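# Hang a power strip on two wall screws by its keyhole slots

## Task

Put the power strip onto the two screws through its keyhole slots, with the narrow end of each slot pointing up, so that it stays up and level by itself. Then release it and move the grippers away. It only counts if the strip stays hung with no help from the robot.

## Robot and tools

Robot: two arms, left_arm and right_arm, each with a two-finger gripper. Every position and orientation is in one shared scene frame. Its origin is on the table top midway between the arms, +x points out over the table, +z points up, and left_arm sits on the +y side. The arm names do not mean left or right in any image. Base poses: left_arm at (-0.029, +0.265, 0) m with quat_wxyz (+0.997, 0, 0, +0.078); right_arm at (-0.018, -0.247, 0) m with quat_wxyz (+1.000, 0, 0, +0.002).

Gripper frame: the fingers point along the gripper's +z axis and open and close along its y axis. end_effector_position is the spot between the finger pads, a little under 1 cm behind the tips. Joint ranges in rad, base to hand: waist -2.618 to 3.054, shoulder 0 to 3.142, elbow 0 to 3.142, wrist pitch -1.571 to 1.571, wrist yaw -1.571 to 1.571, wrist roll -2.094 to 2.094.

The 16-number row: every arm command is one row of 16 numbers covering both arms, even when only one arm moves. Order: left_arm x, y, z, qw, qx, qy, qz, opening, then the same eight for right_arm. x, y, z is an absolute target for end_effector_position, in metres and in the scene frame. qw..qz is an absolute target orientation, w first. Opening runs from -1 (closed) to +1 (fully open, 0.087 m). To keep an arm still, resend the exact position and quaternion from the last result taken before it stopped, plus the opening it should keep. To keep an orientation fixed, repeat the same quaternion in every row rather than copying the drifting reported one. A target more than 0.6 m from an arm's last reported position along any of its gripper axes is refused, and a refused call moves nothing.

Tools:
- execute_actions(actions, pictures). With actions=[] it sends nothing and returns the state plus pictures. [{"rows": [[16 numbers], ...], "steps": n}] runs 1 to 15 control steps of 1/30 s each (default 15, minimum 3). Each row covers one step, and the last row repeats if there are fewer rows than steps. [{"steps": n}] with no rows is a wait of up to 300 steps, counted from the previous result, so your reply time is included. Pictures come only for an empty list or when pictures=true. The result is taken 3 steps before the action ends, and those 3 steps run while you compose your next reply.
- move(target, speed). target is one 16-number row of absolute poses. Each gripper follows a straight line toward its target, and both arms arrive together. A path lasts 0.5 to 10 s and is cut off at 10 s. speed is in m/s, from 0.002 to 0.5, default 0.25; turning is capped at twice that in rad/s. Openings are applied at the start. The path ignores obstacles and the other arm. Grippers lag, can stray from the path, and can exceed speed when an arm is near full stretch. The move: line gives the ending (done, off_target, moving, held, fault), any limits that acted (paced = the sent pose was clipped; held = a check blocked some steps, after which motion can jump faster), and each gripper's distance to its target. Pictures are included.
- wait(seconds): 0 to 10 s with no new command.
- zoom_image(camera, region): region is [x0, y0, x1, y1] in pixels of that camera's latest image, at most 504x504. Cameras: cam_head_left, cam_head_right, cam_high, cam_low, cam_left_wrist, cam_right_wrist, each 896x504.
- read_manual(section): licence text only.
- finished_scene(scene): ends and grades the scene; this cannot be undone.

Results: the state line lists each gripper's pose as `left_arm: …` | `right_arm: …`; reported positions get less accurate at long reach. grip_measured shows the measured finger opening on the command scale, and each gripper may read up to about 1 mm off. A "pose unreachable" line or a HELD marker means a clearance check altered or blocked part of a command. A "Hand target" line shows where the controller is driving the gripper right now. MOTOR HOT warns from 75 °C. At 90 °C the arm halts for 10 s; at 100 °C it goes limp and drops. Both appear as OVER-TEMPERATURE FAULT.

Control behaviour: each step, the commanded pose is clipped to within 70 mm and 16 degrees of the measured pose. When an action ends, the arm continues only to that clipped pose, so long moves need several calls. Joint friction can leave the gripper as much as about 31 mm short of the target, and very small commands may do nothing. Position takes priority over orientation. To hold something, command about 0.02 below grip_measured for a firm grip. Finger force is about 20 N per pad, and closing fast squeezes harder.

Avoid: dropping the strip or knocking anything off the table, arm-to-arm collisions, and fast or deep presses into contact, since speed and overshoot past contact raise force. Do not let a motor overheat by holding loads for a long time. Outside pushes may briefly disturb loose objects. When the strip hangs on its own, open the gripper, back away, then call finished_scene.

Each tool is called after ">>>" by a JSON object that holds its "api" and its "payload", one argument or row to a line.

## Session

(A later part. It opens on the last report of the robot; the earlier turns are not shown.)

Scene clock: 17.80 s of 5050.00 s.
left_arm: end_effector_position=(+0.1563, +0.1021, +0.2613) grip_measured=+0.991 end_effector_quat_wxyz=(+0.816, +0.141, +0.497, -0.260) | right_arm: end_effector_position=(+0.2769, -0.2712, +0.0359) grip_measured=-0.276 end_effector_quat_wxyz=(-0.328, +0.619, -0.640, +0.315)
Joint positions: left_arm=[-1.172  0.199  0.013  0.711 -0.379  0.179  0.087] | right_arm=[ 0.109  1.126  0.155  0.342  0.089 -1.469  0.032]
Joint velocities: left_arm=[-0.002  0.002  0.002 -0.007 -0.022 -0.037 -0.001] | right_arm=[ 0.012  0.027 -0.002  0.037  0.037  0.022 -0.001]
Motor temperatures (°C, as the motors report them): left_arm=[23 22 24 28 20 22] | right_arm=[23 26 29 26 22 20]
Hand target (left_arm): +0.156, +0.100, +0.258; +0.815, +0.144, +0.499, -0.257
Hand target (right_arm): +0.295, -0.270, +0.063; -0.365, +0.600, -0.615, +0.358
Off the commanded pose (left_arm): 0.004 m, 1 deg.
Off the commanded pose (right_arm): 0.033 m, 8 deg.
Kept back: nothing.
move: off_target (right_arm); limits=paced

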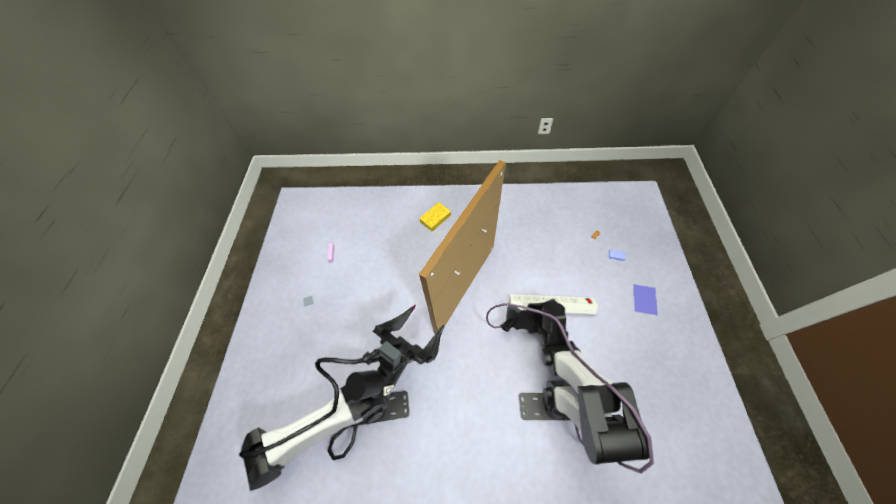

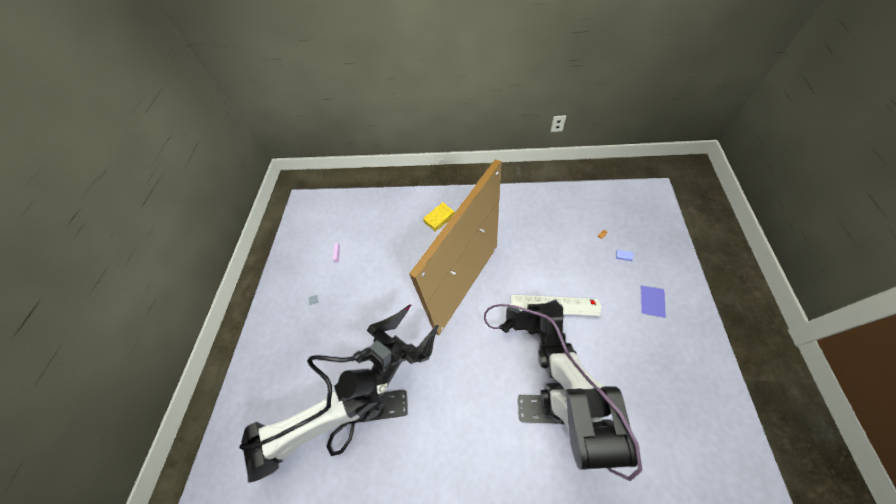

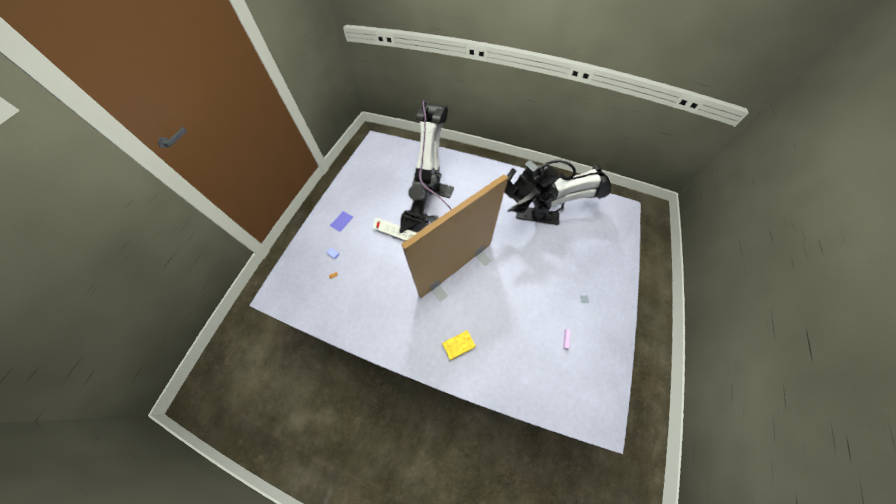

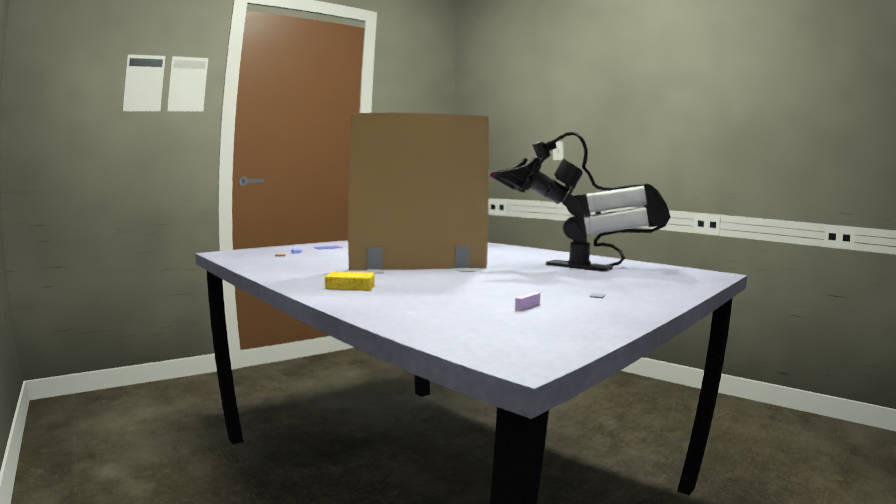

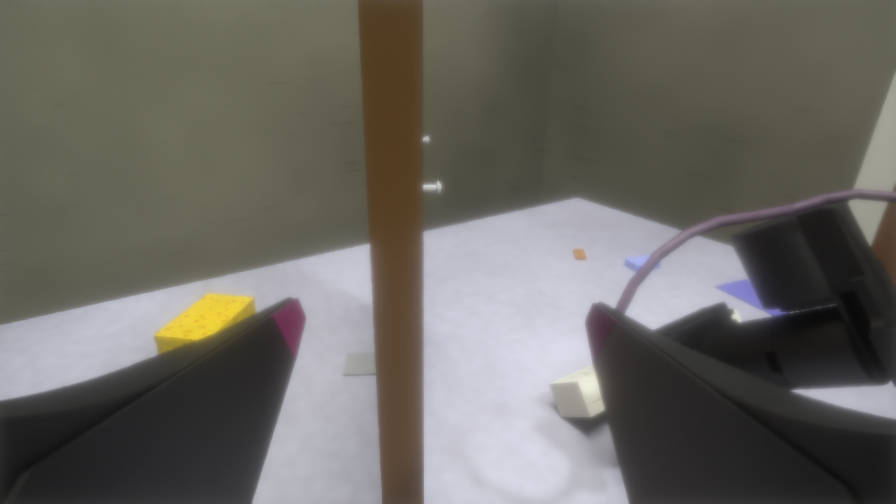

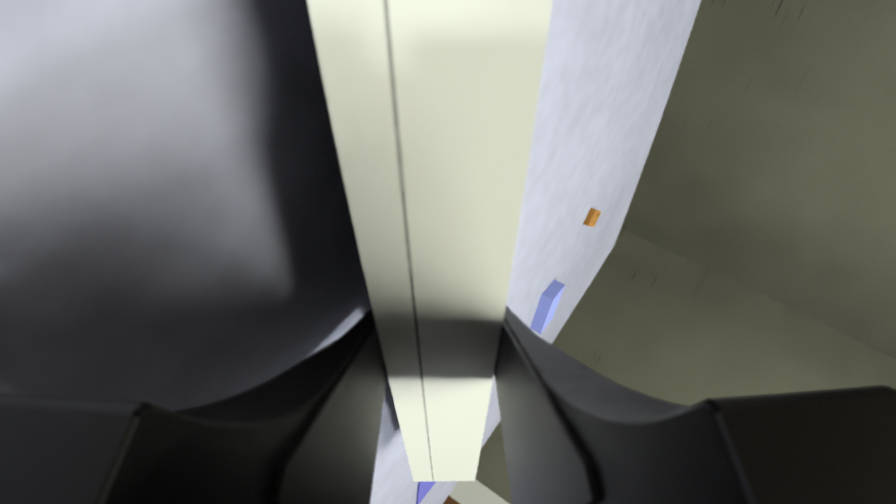

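Elbow near limit; go forward a bit, then release.

>>> {"api": "move", "payload": {
  "target": [0.1565,0.10,0.258,0.815,0.144,0.499,-0.257,1,0.34,-0.27,0.05,0.4,-0.583,0.583,-0.4,-0.5],
  "speed": 0.1
}}

>>> {"api": "move", "payload": {
  "target": [0.1565,0.10,0.258,0.815,0.144,0.499,-0.257,1,0.325,-0.27,0.032,0.35,-0.614,0.614,-0.35,0.1],
  "speed": 0.1
}}

>>> {"api": "move", "payload": {
  "target": [0.1565,0.10,0.258,0.815,0.144,0.499,-0.257,1,0.27,-0.27,0.04,0.33,-0.625,0.625,-0.33,0.1],
  "speed": 0.05
}}

>>> {"api": "move", "payload": {
  "target": [0.1565,0.10,0.258,0.815,0.144,0.499,-0.257,1,0.27,-0.27,0.12,0,0,1,0,0.6],
  "speed": 0.5
}}

>>> {"api": "move", "payload": {
  "target": [0.1565,0.10,0.258,0.815,0.144,0.499,-0.257,1,0.325,-0.27,0.09,0,0.707,0.707,0,0.6],
  "speed": 0.5
}}

Scene clock: 19.67 s of 5050.00 s.
left_arm: end_effector_position=(+0.1563, +0.1021, +0.2613) grip_measured=+0.991 end_effector_quat_wxyz=(+0.816, +0.141, +0.497, -0.260) | right_arm: end_effector_position=(+0.3243, -0.2674, +0.0321) grip_measured=-0.276 end_effector_quat_wxyz=(-0.383, +0.592, -0.603, +0.372)
Joint positions: left_arm=[-1.172  0.199  0.013  0.711 -0.379  0.179  0.087] | right_arm=[ 0.109  1.615  0.154  1.015  0.097 -1.502  0.032]
Joint velocities: left_arm=[ 0.012  0.012  0.012  0.022 -0.095 -0.037 -0.   ] | right_arm=[-0.002  0.027 -0.002  0.11  -0.037 -0.037  0.001]
Motor temperatures (°C, as the motors report them): left_arm=[23 22 24 28 20 22] | right_arm=[23 26 29 27 22 20]
Hand target (left_arm): +0.156, +0.100, +0.258; +0.815, +0.144, +0.499, -0.257
Hand target (right_arm): +0.338, -0.270, +0.050; -0.400, +0.582, -0.585, +0.398
Off the commanded pose (left_arm): 0.004 m, 1 deg.
Off the commanded pose (right_arm): 0.024 m, 5 deg.
Kept back: nothing.
move: off_target (right_arm)

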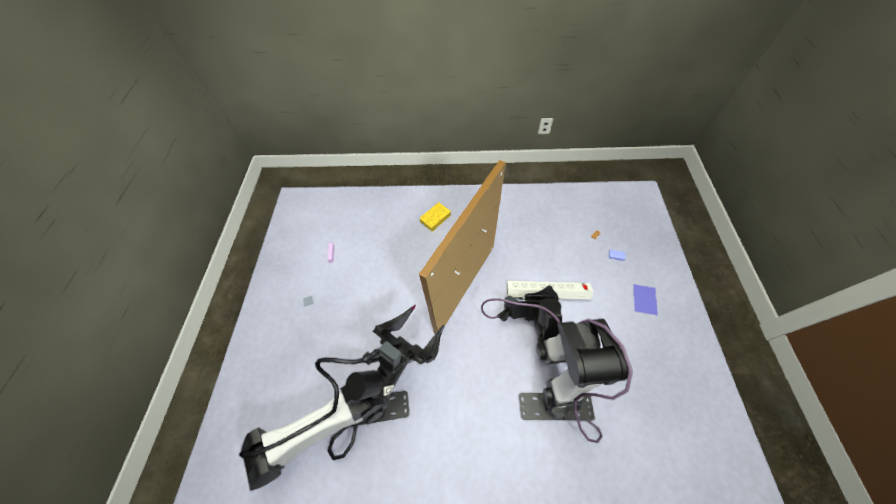

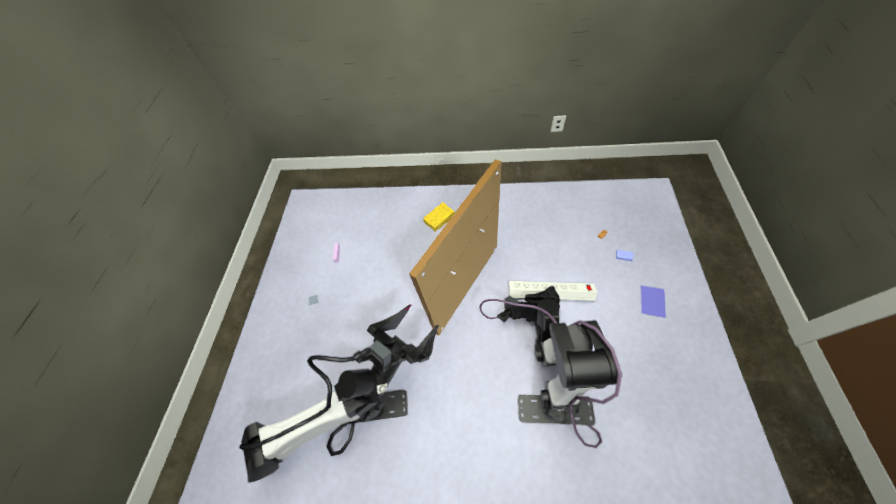

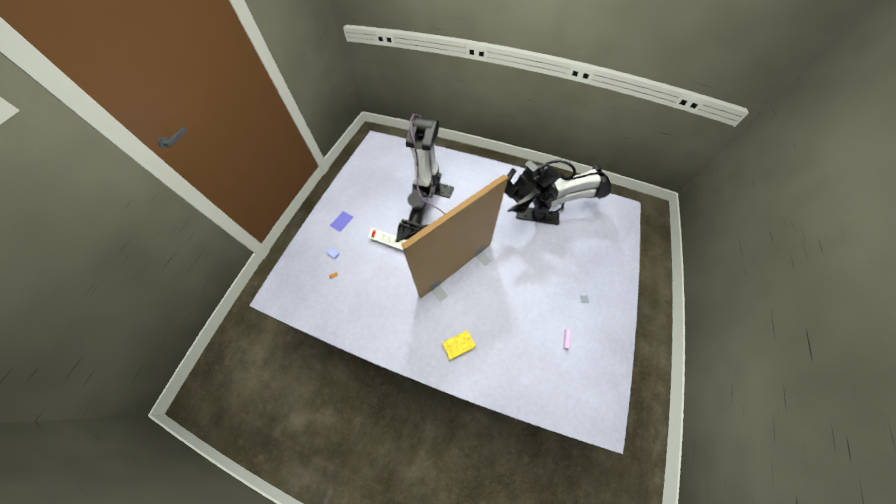

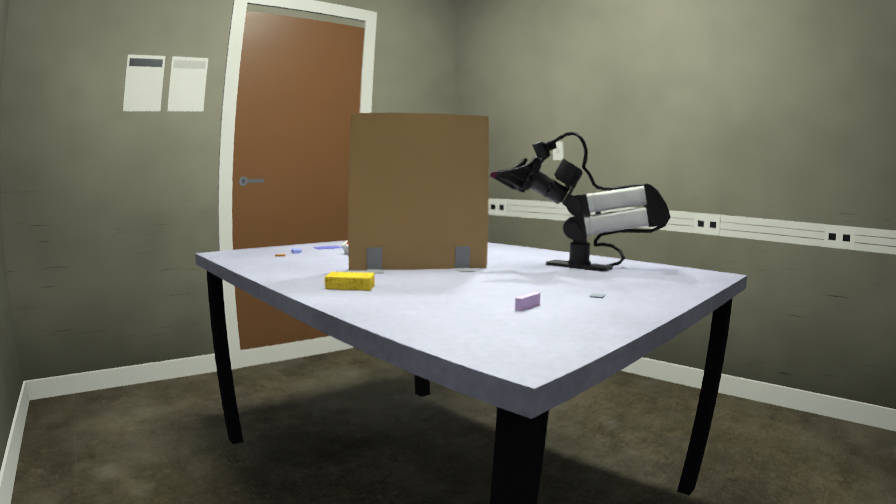

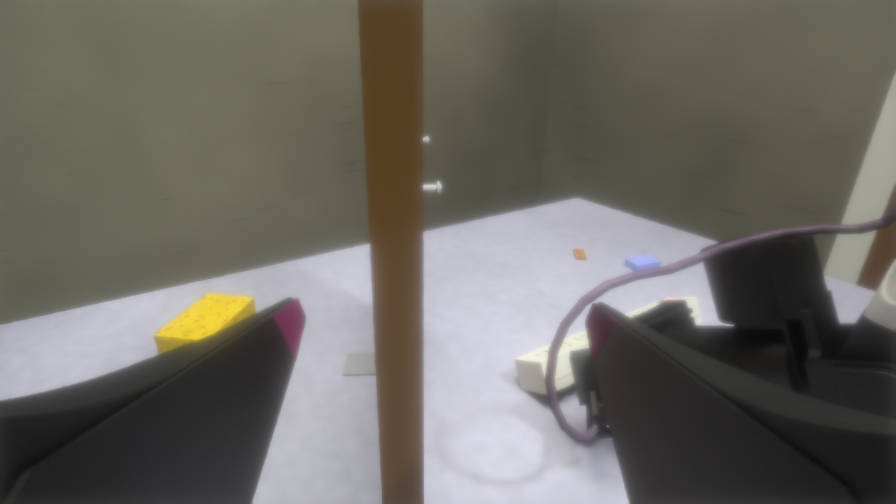

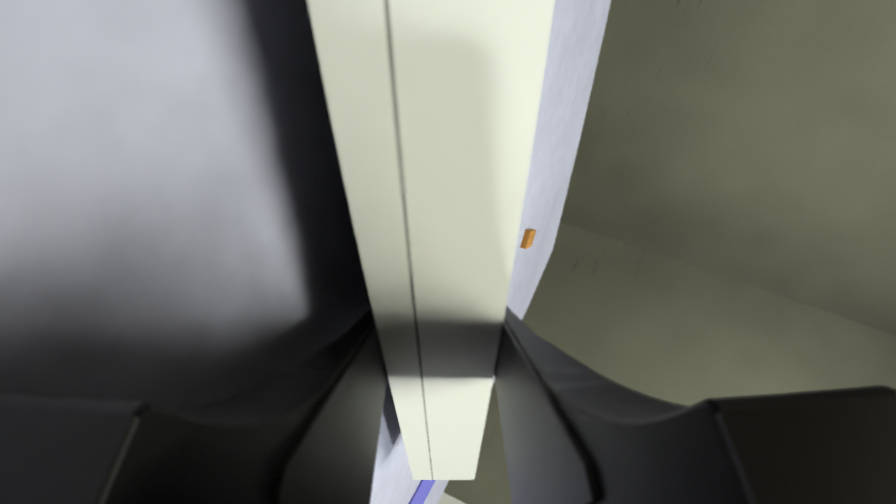

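Scene clock: 20.50 s of 5050.00 s.
left_arm: end_effector_position=(+0.1563, +0.1021, +0.2613) grip_measured=+0.991 end_effector_quat_wxyz=(+0.816, +0.141, +0.497, -0.260) | right_arm: end_effector_position=(+0.3236, -0.2669, +0.0310) grip_measured=+0.100 end_effector_quat_wxyz=(-0.356, +0.612, -0.611, +0.354)
Joint positions: left_arm=[-1.172  0.199  0.013  0.711 -0.379  0.179  0.087] | right_arm=[ 0.109  1.52   0.201  0.798  0.093 -1.515  0.048]
Joint velocities: left_arm=[-0.002 -0.022  0.002  0.022 -0.022 -0.007 -0.   ] | right_arm=[-0.012 -0.037 -0.012 -0.051  0.022 -0.051 -0.001]
Motor temperatures (°C, as the motors report them): left_arm=[23 22 24 28 20 22] | right_arm=[23 26 29 27 22 20]
Hand target (left_arm): +0.156, +0.100, +0.258; +0.815, +0.144, +0.499, -0.257
Hand target (right_arm): +0.325, -0.270, +0.032; -0.350, +0.614, -0.614, +0.351
Off the commanded pose (left_arm): 0.004 m, 1 deg.
Off the commanded pose (right_arm): 0.004 m, 1 deg.
Kept back: nothing.
move: done

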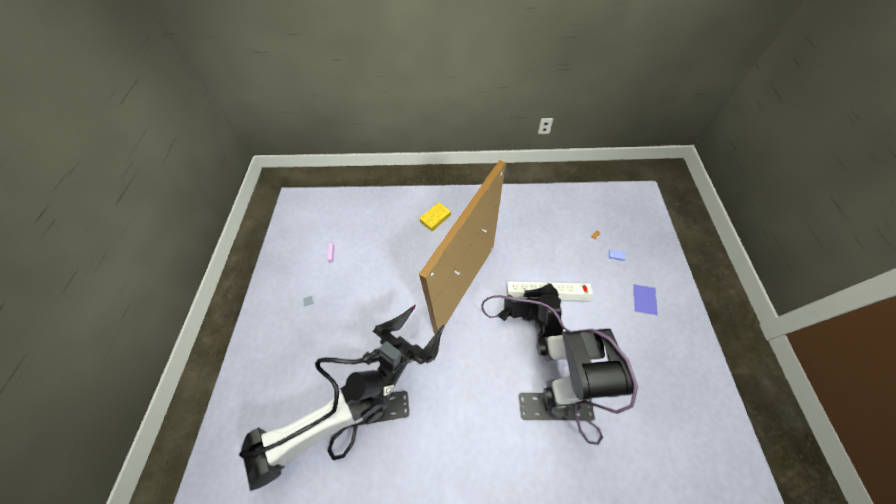

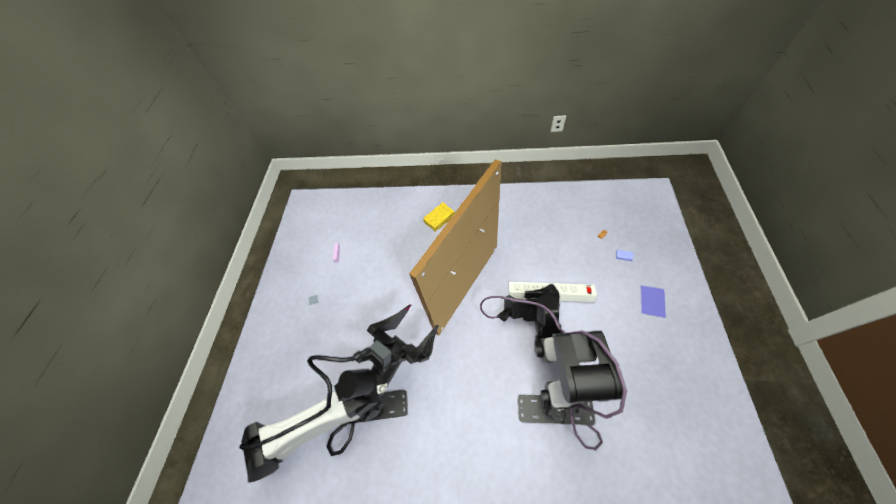

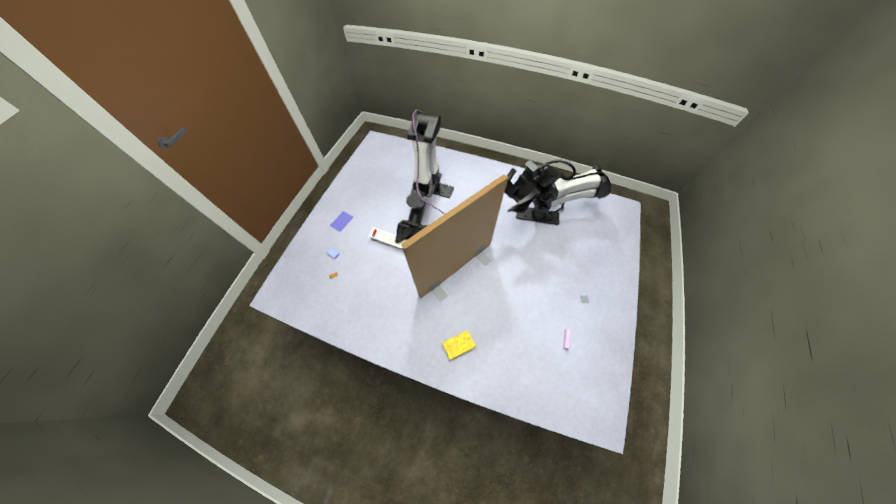

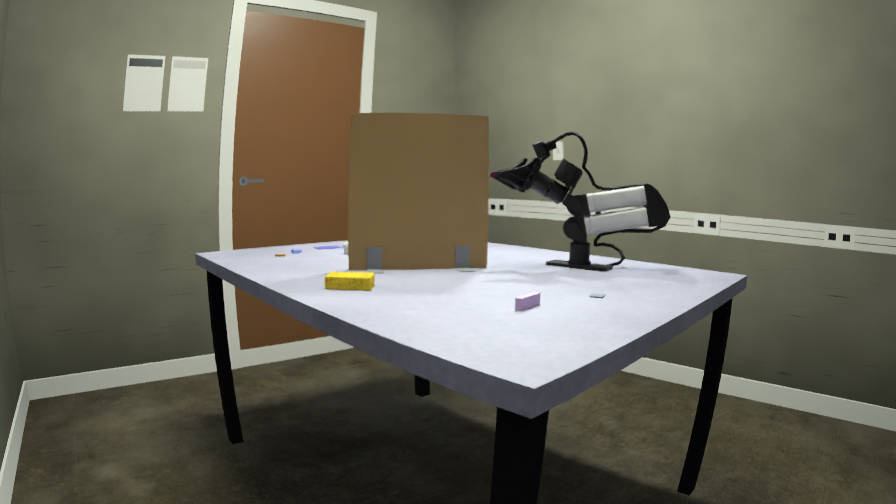

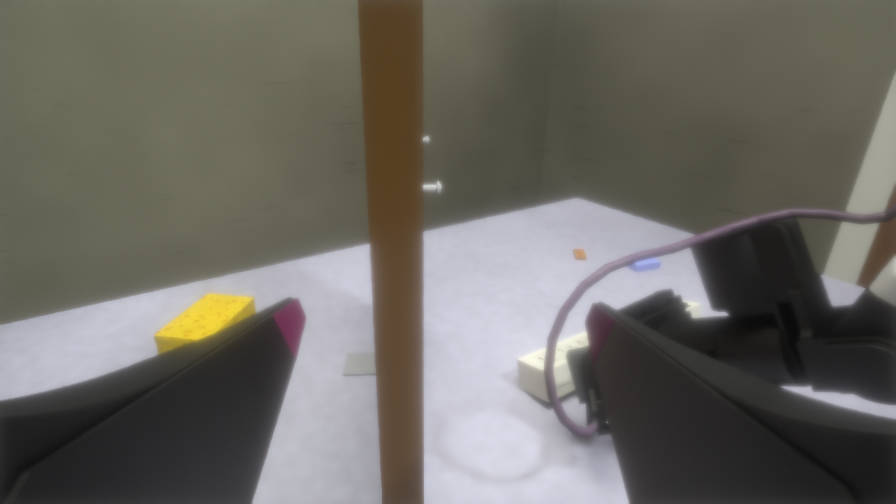

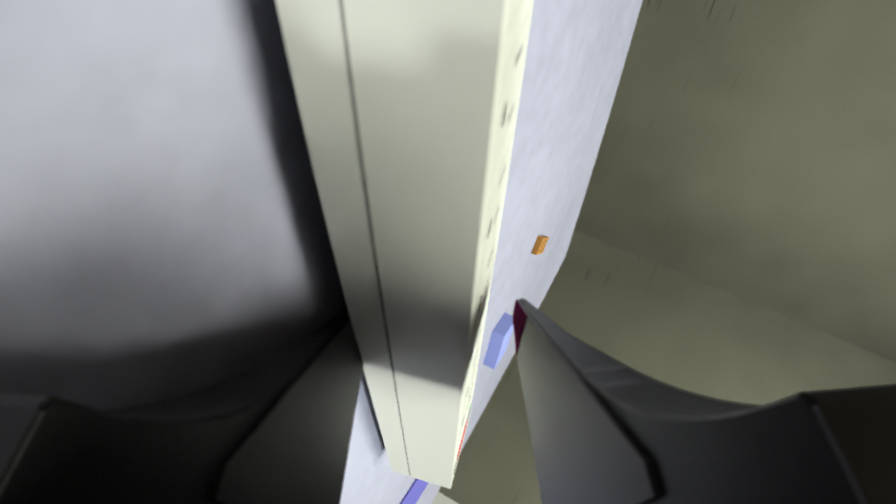

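Scene clock: 22.23 s of 5050.00 s.
left_arm: end_effector_position=(+0.1563, +0.1021, +0.2613) grip_measured=+0.991 end_effector_quat_wxyz=(+0.816, +0.141, +0.497, -0.260) | right_arm: end_effector_position=(+0.2771, -0.2714, +0.0449) grip_measured=+0.100 end_effector_quat_wxyz=(-0.334, +0.624, -0.622, +0.335)
Joint positions: left_arm=[-1.172  0.199  0.013  0.711 -0.379  0.179  0.087] | right_arm=[ 0.114  1.082  0.135  0.359  0.098 -1.508  0.048]
Joint velocities: left_arm=[-0.012  0.007  0.002  0.007 -0.037  0.007 -0.001] | right_arm=[ 0.002 -0.002  0.002 -0.095 -0.037 -0.022 -0.   ]
Motor temperatures (°C, as the motors report them): left_arm=[23 22 24 28 20 22] | right_arm=[23 26 29 27 22 20]
Hand target (left_arm): +0.156, +0.100, +0.258; +0.815, +0.144, +0.499, -0.257
Hand target (right_arm): +0.271, -0.271, +0.040; -0.330, +0.625, -0.625, +0.331
Off the commanded pose (left_arm): 0.004 m, 1 deg.
Off the commanded pose (right_arm): 0.009 m, 1 deg.
Kept back: nothing.
move: done

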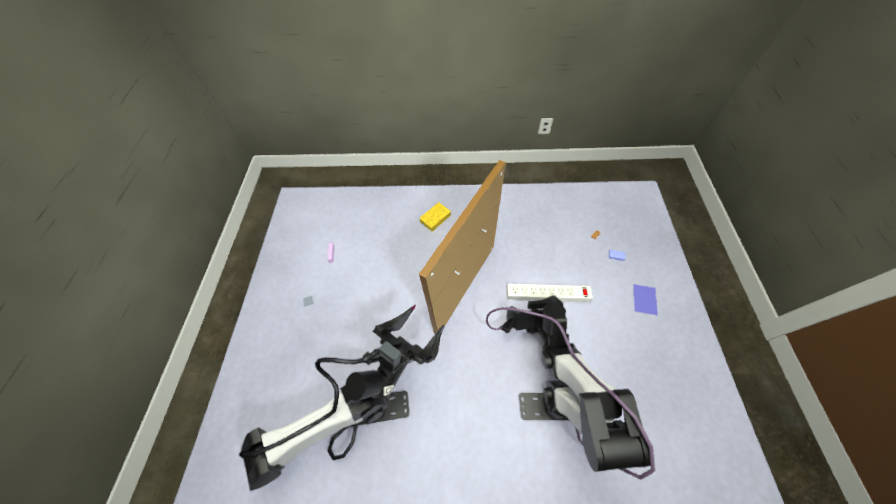

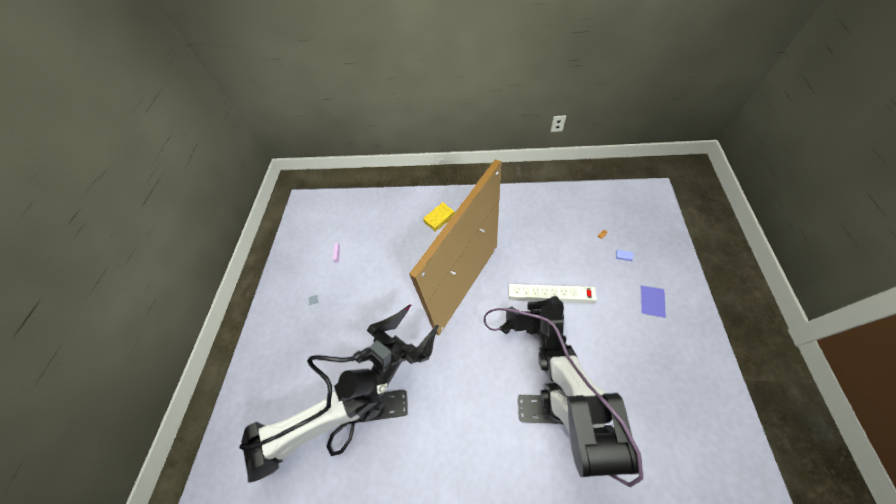

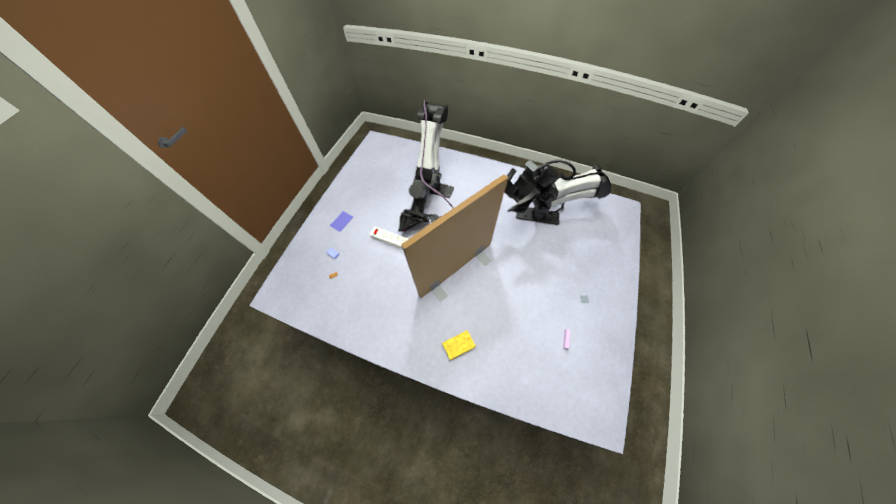

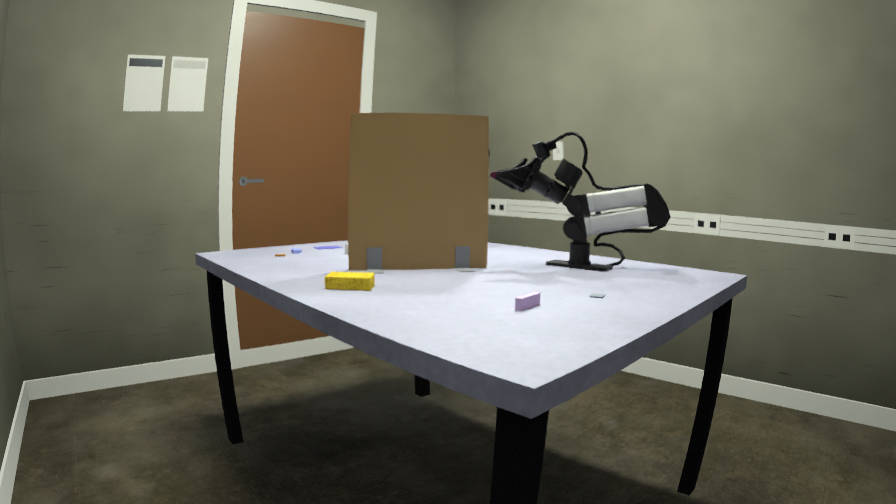

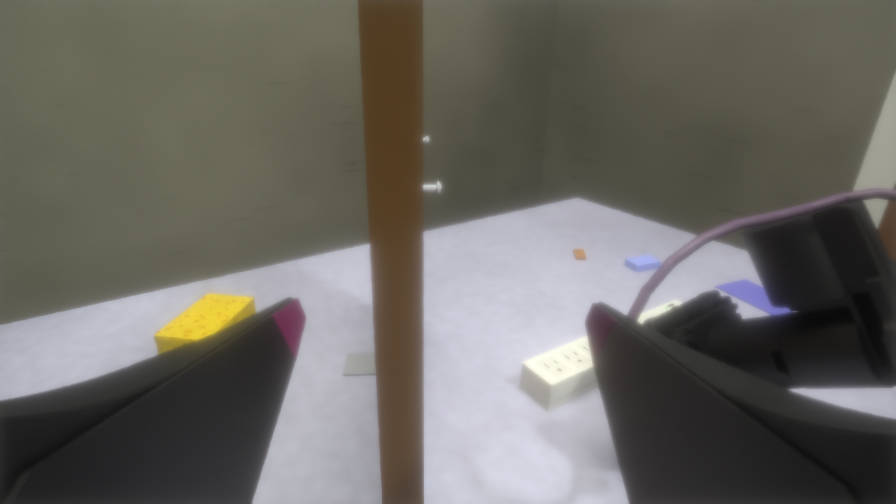

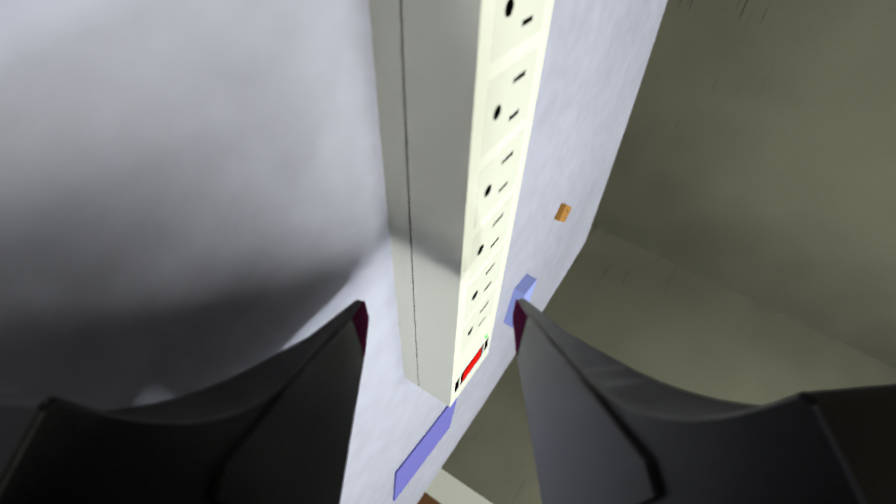

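Scene clock: 24.77 s of 5050.00 s.
left_arm: end_effector_position=(+0.1563, +0.1021, +0.2613) grip_measured=+0.991 end_effector_quat_wxyz=(+0.816, +0.141, +0.497, -0.260) | right_arm: end_effector_position=(+0.2700, -0.2696, +0.1159) grip_measured=+0.600 end_effector_quat_wxyz=(+0.005, -0.015, +1.000, -0.013)
Joint positions: left_arm=[-1.172  0.199  0.013  0.711 -0.379  0.179  0.087] | right_arm=[-0.054  1.78   1.516 -1.295  0.024 -0.08   0.07 ]
Joint velocities: left_arm=[ 0.007 -0.017 -0.007 -0.022 -0.037  0.022  0.   ] | right_arm=[-0.007  0.007  0.002 -0.051 -0.007  0.007  0.001]
Motor temperatures (°C, as the motors report them): left_arm=[23 22 24 29 20 22] | right_arm=[23 26 29 27 22 20]
Hand target (left_arm): +0.156, +0.100, +0.258; +0.815, +0.144, +0.499, -0.257
Hand target (right_arm): +0.271, -0.270, +0.117; -0.001, -0.006, +1.000, -0.008
Off the commanded pose (left_arm): 0.004 m, 1 deg.
Off the commanded pose (right_arm): 0.004 m, 2 deg.
Kept back: nothing.
move: done

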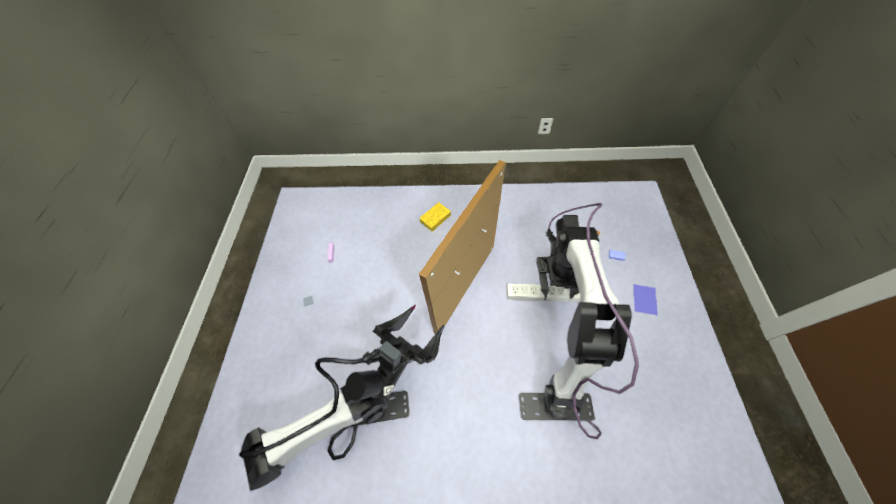

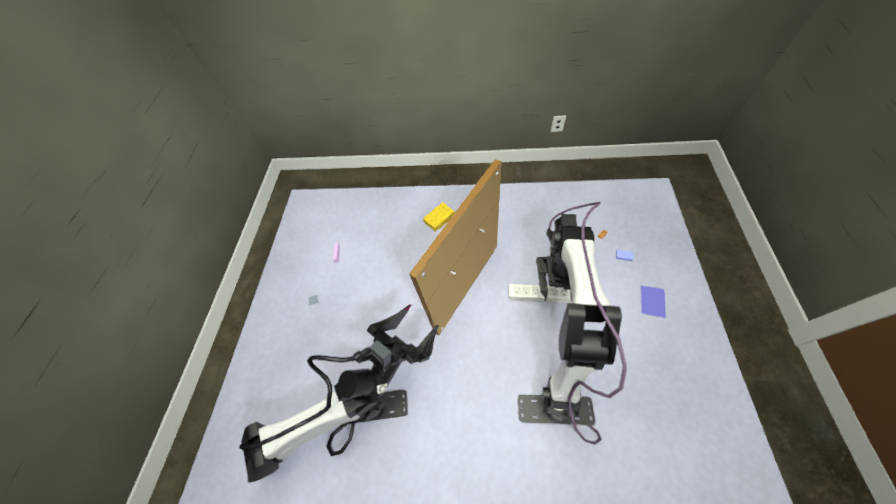

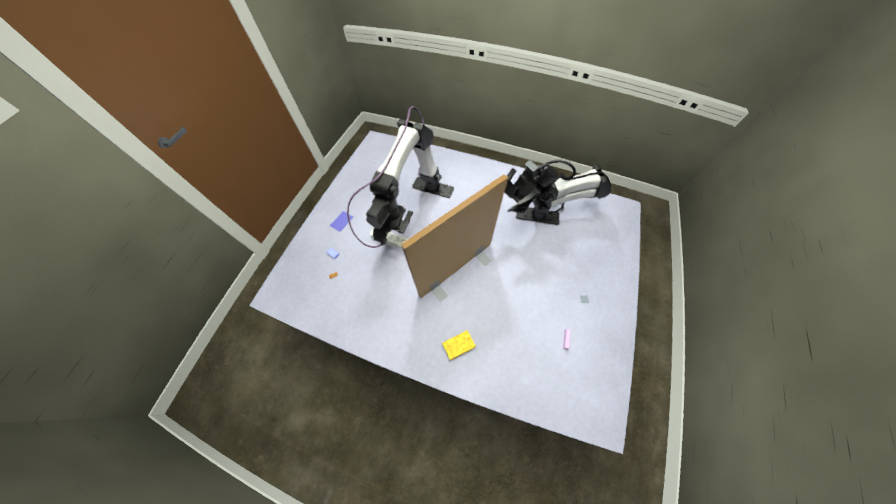

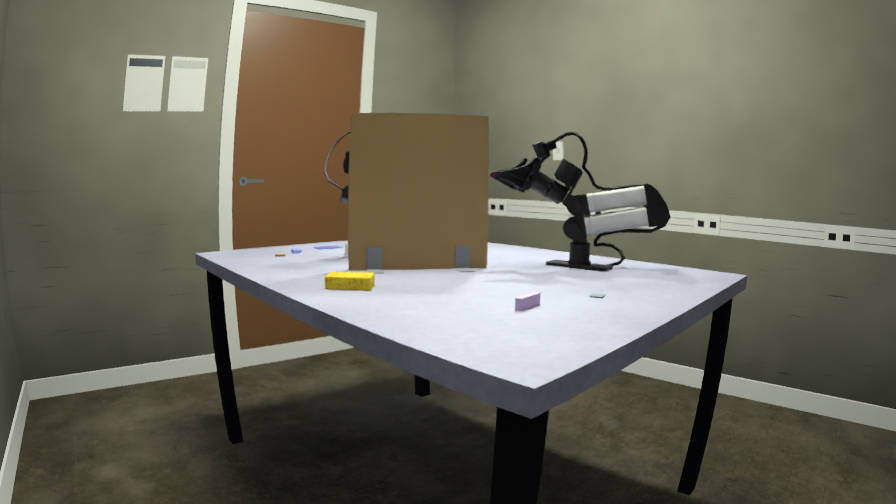

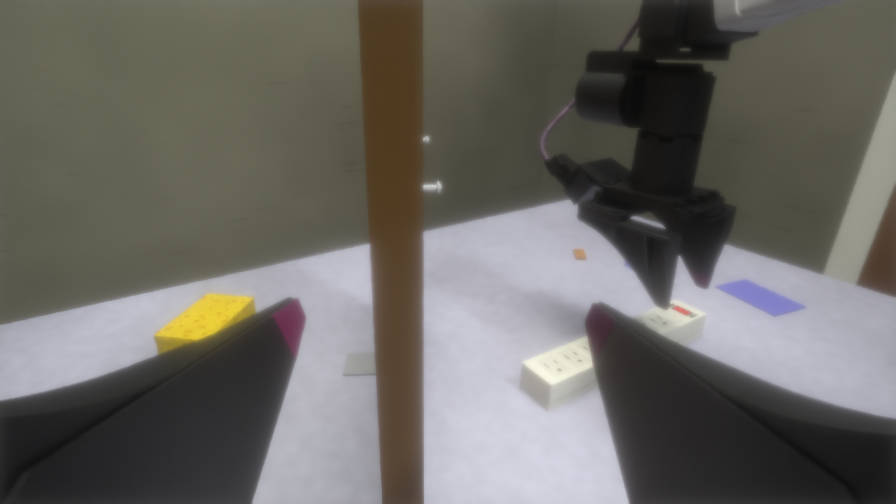

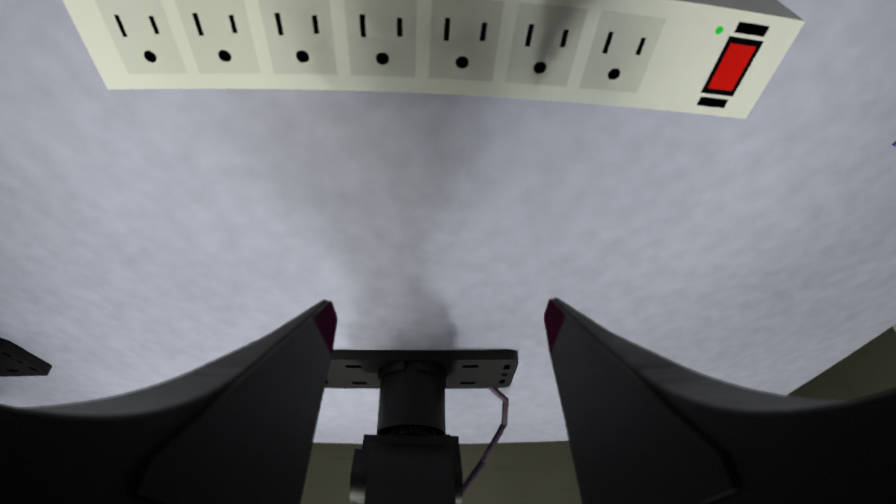

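Scene clock: 27.13 s of 5050.00 s.
left_arm: end_effector_position=(+0.1563, +0.1021, +0.2613) grip_measured=+0.991 end_effector_quat_wxyz=(+0.816, +0.141, +0.497, -0.260) | right_arm: end_effector_position=(+0.3255, -0.2692, +0.0981) grip_measured=+0.600 end_effector_quat_wxyz=(+0.007, +0.701, +0.713, -0.000)
Joint positions: left_arm=[-1.172  0.199  0.013  0.711 -0.379  0.179  0.087] | right_arm=[-0.182  1.861  1.548 -1.247  0.008  1.374  0.07 ]
Joint velocities: left_arm=[ 0.027 -0.007 -0.022 -0.11   0.037 -0.051  0.   ] | right_arm=[-0.007 -0.007  0.012  0.007 -0.007  0.081  0.   ]
Motor temperatures (°C, as the motors report them): left_arm=[23 22 25 29 20 22] | right_arm=[23 26 29 27 22 20]
Hand target (left_arm): +0.156, +0.100, +0.258; +0.815, +0.144, +0.499, -0.257
Hand target (right_arm): +0.325, -0.270, +0.089; -0.001, +0.707, +0.707, -0.001
Off the commanded pose (left_arm): 0.004 m, 1 deg.
Off the commanded pose (right_arm): 0.008 m, 1 deg.
Kept back: nothing.
move: done

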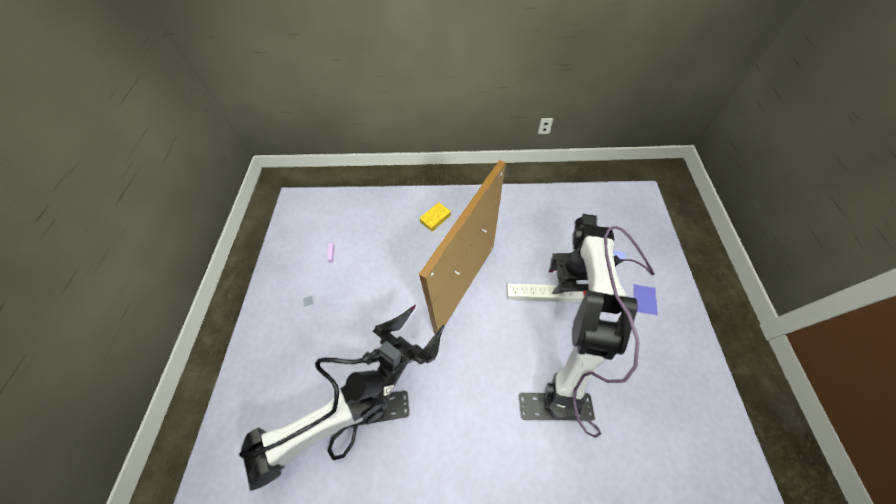

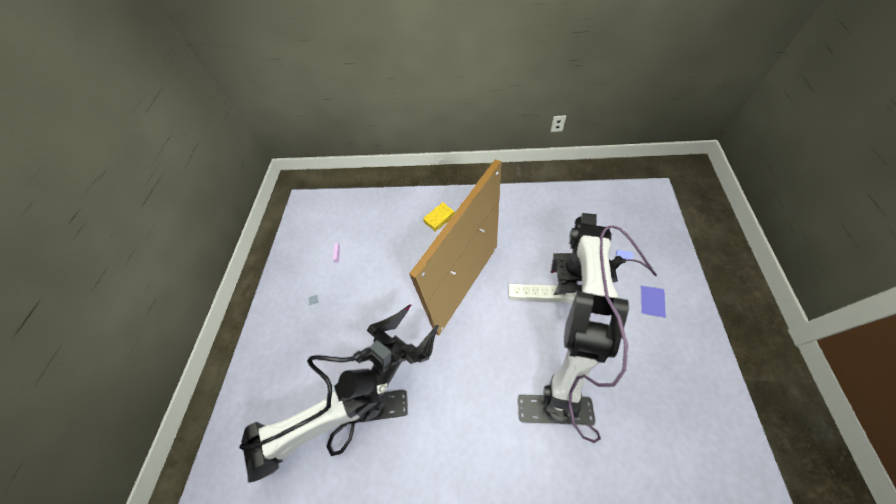

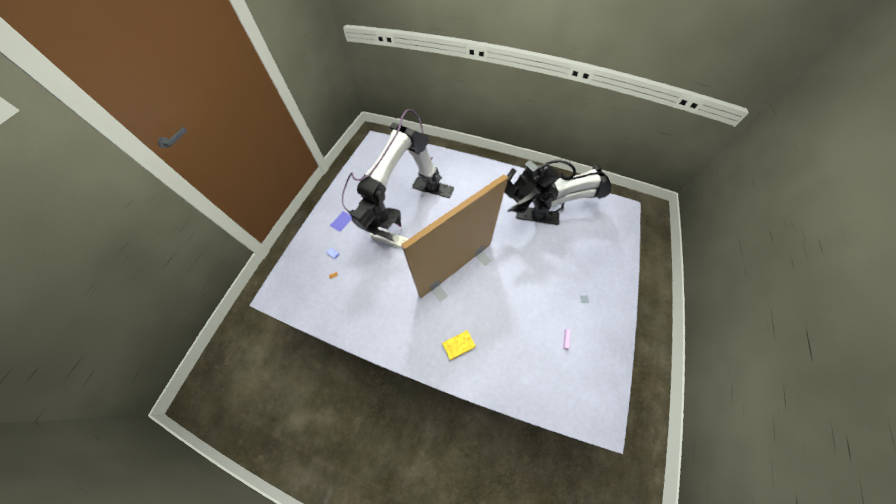

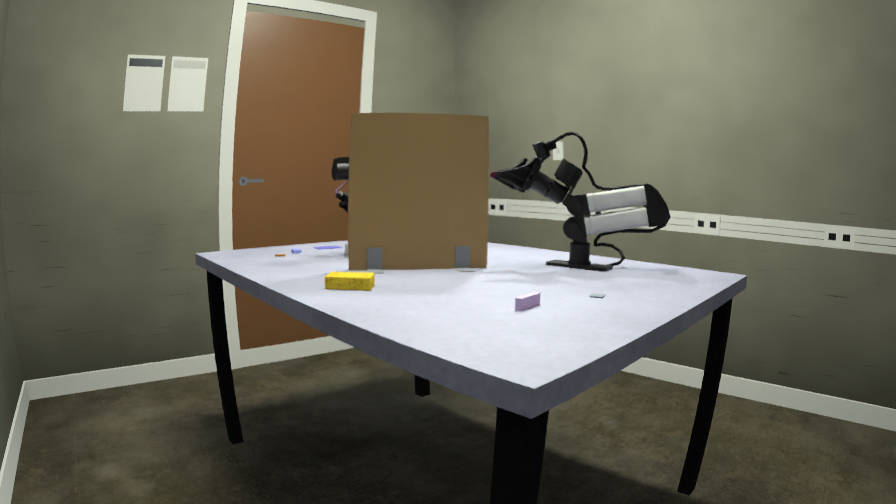

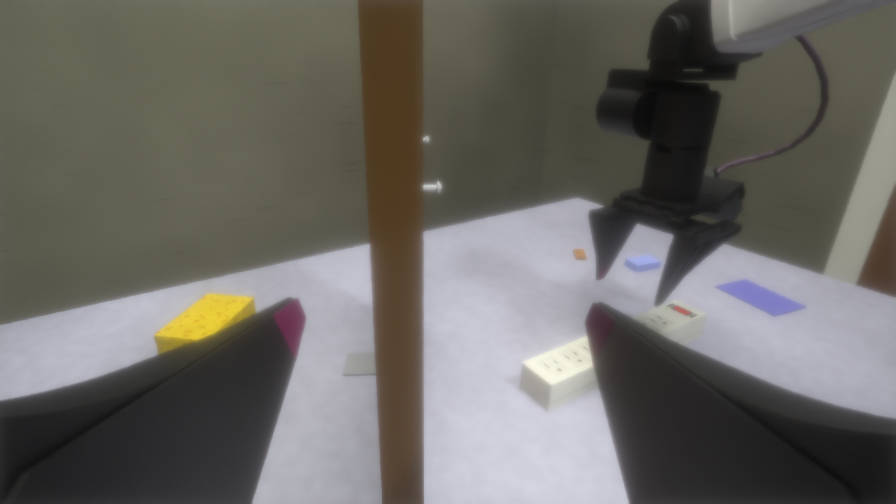

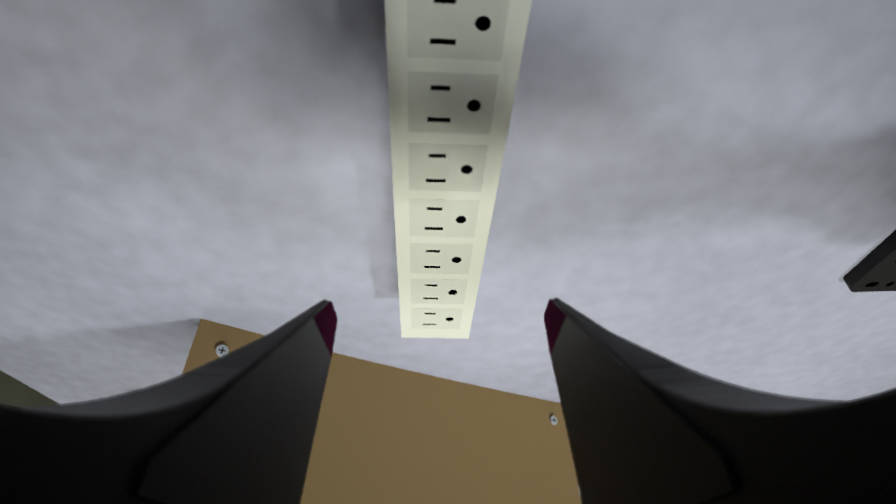

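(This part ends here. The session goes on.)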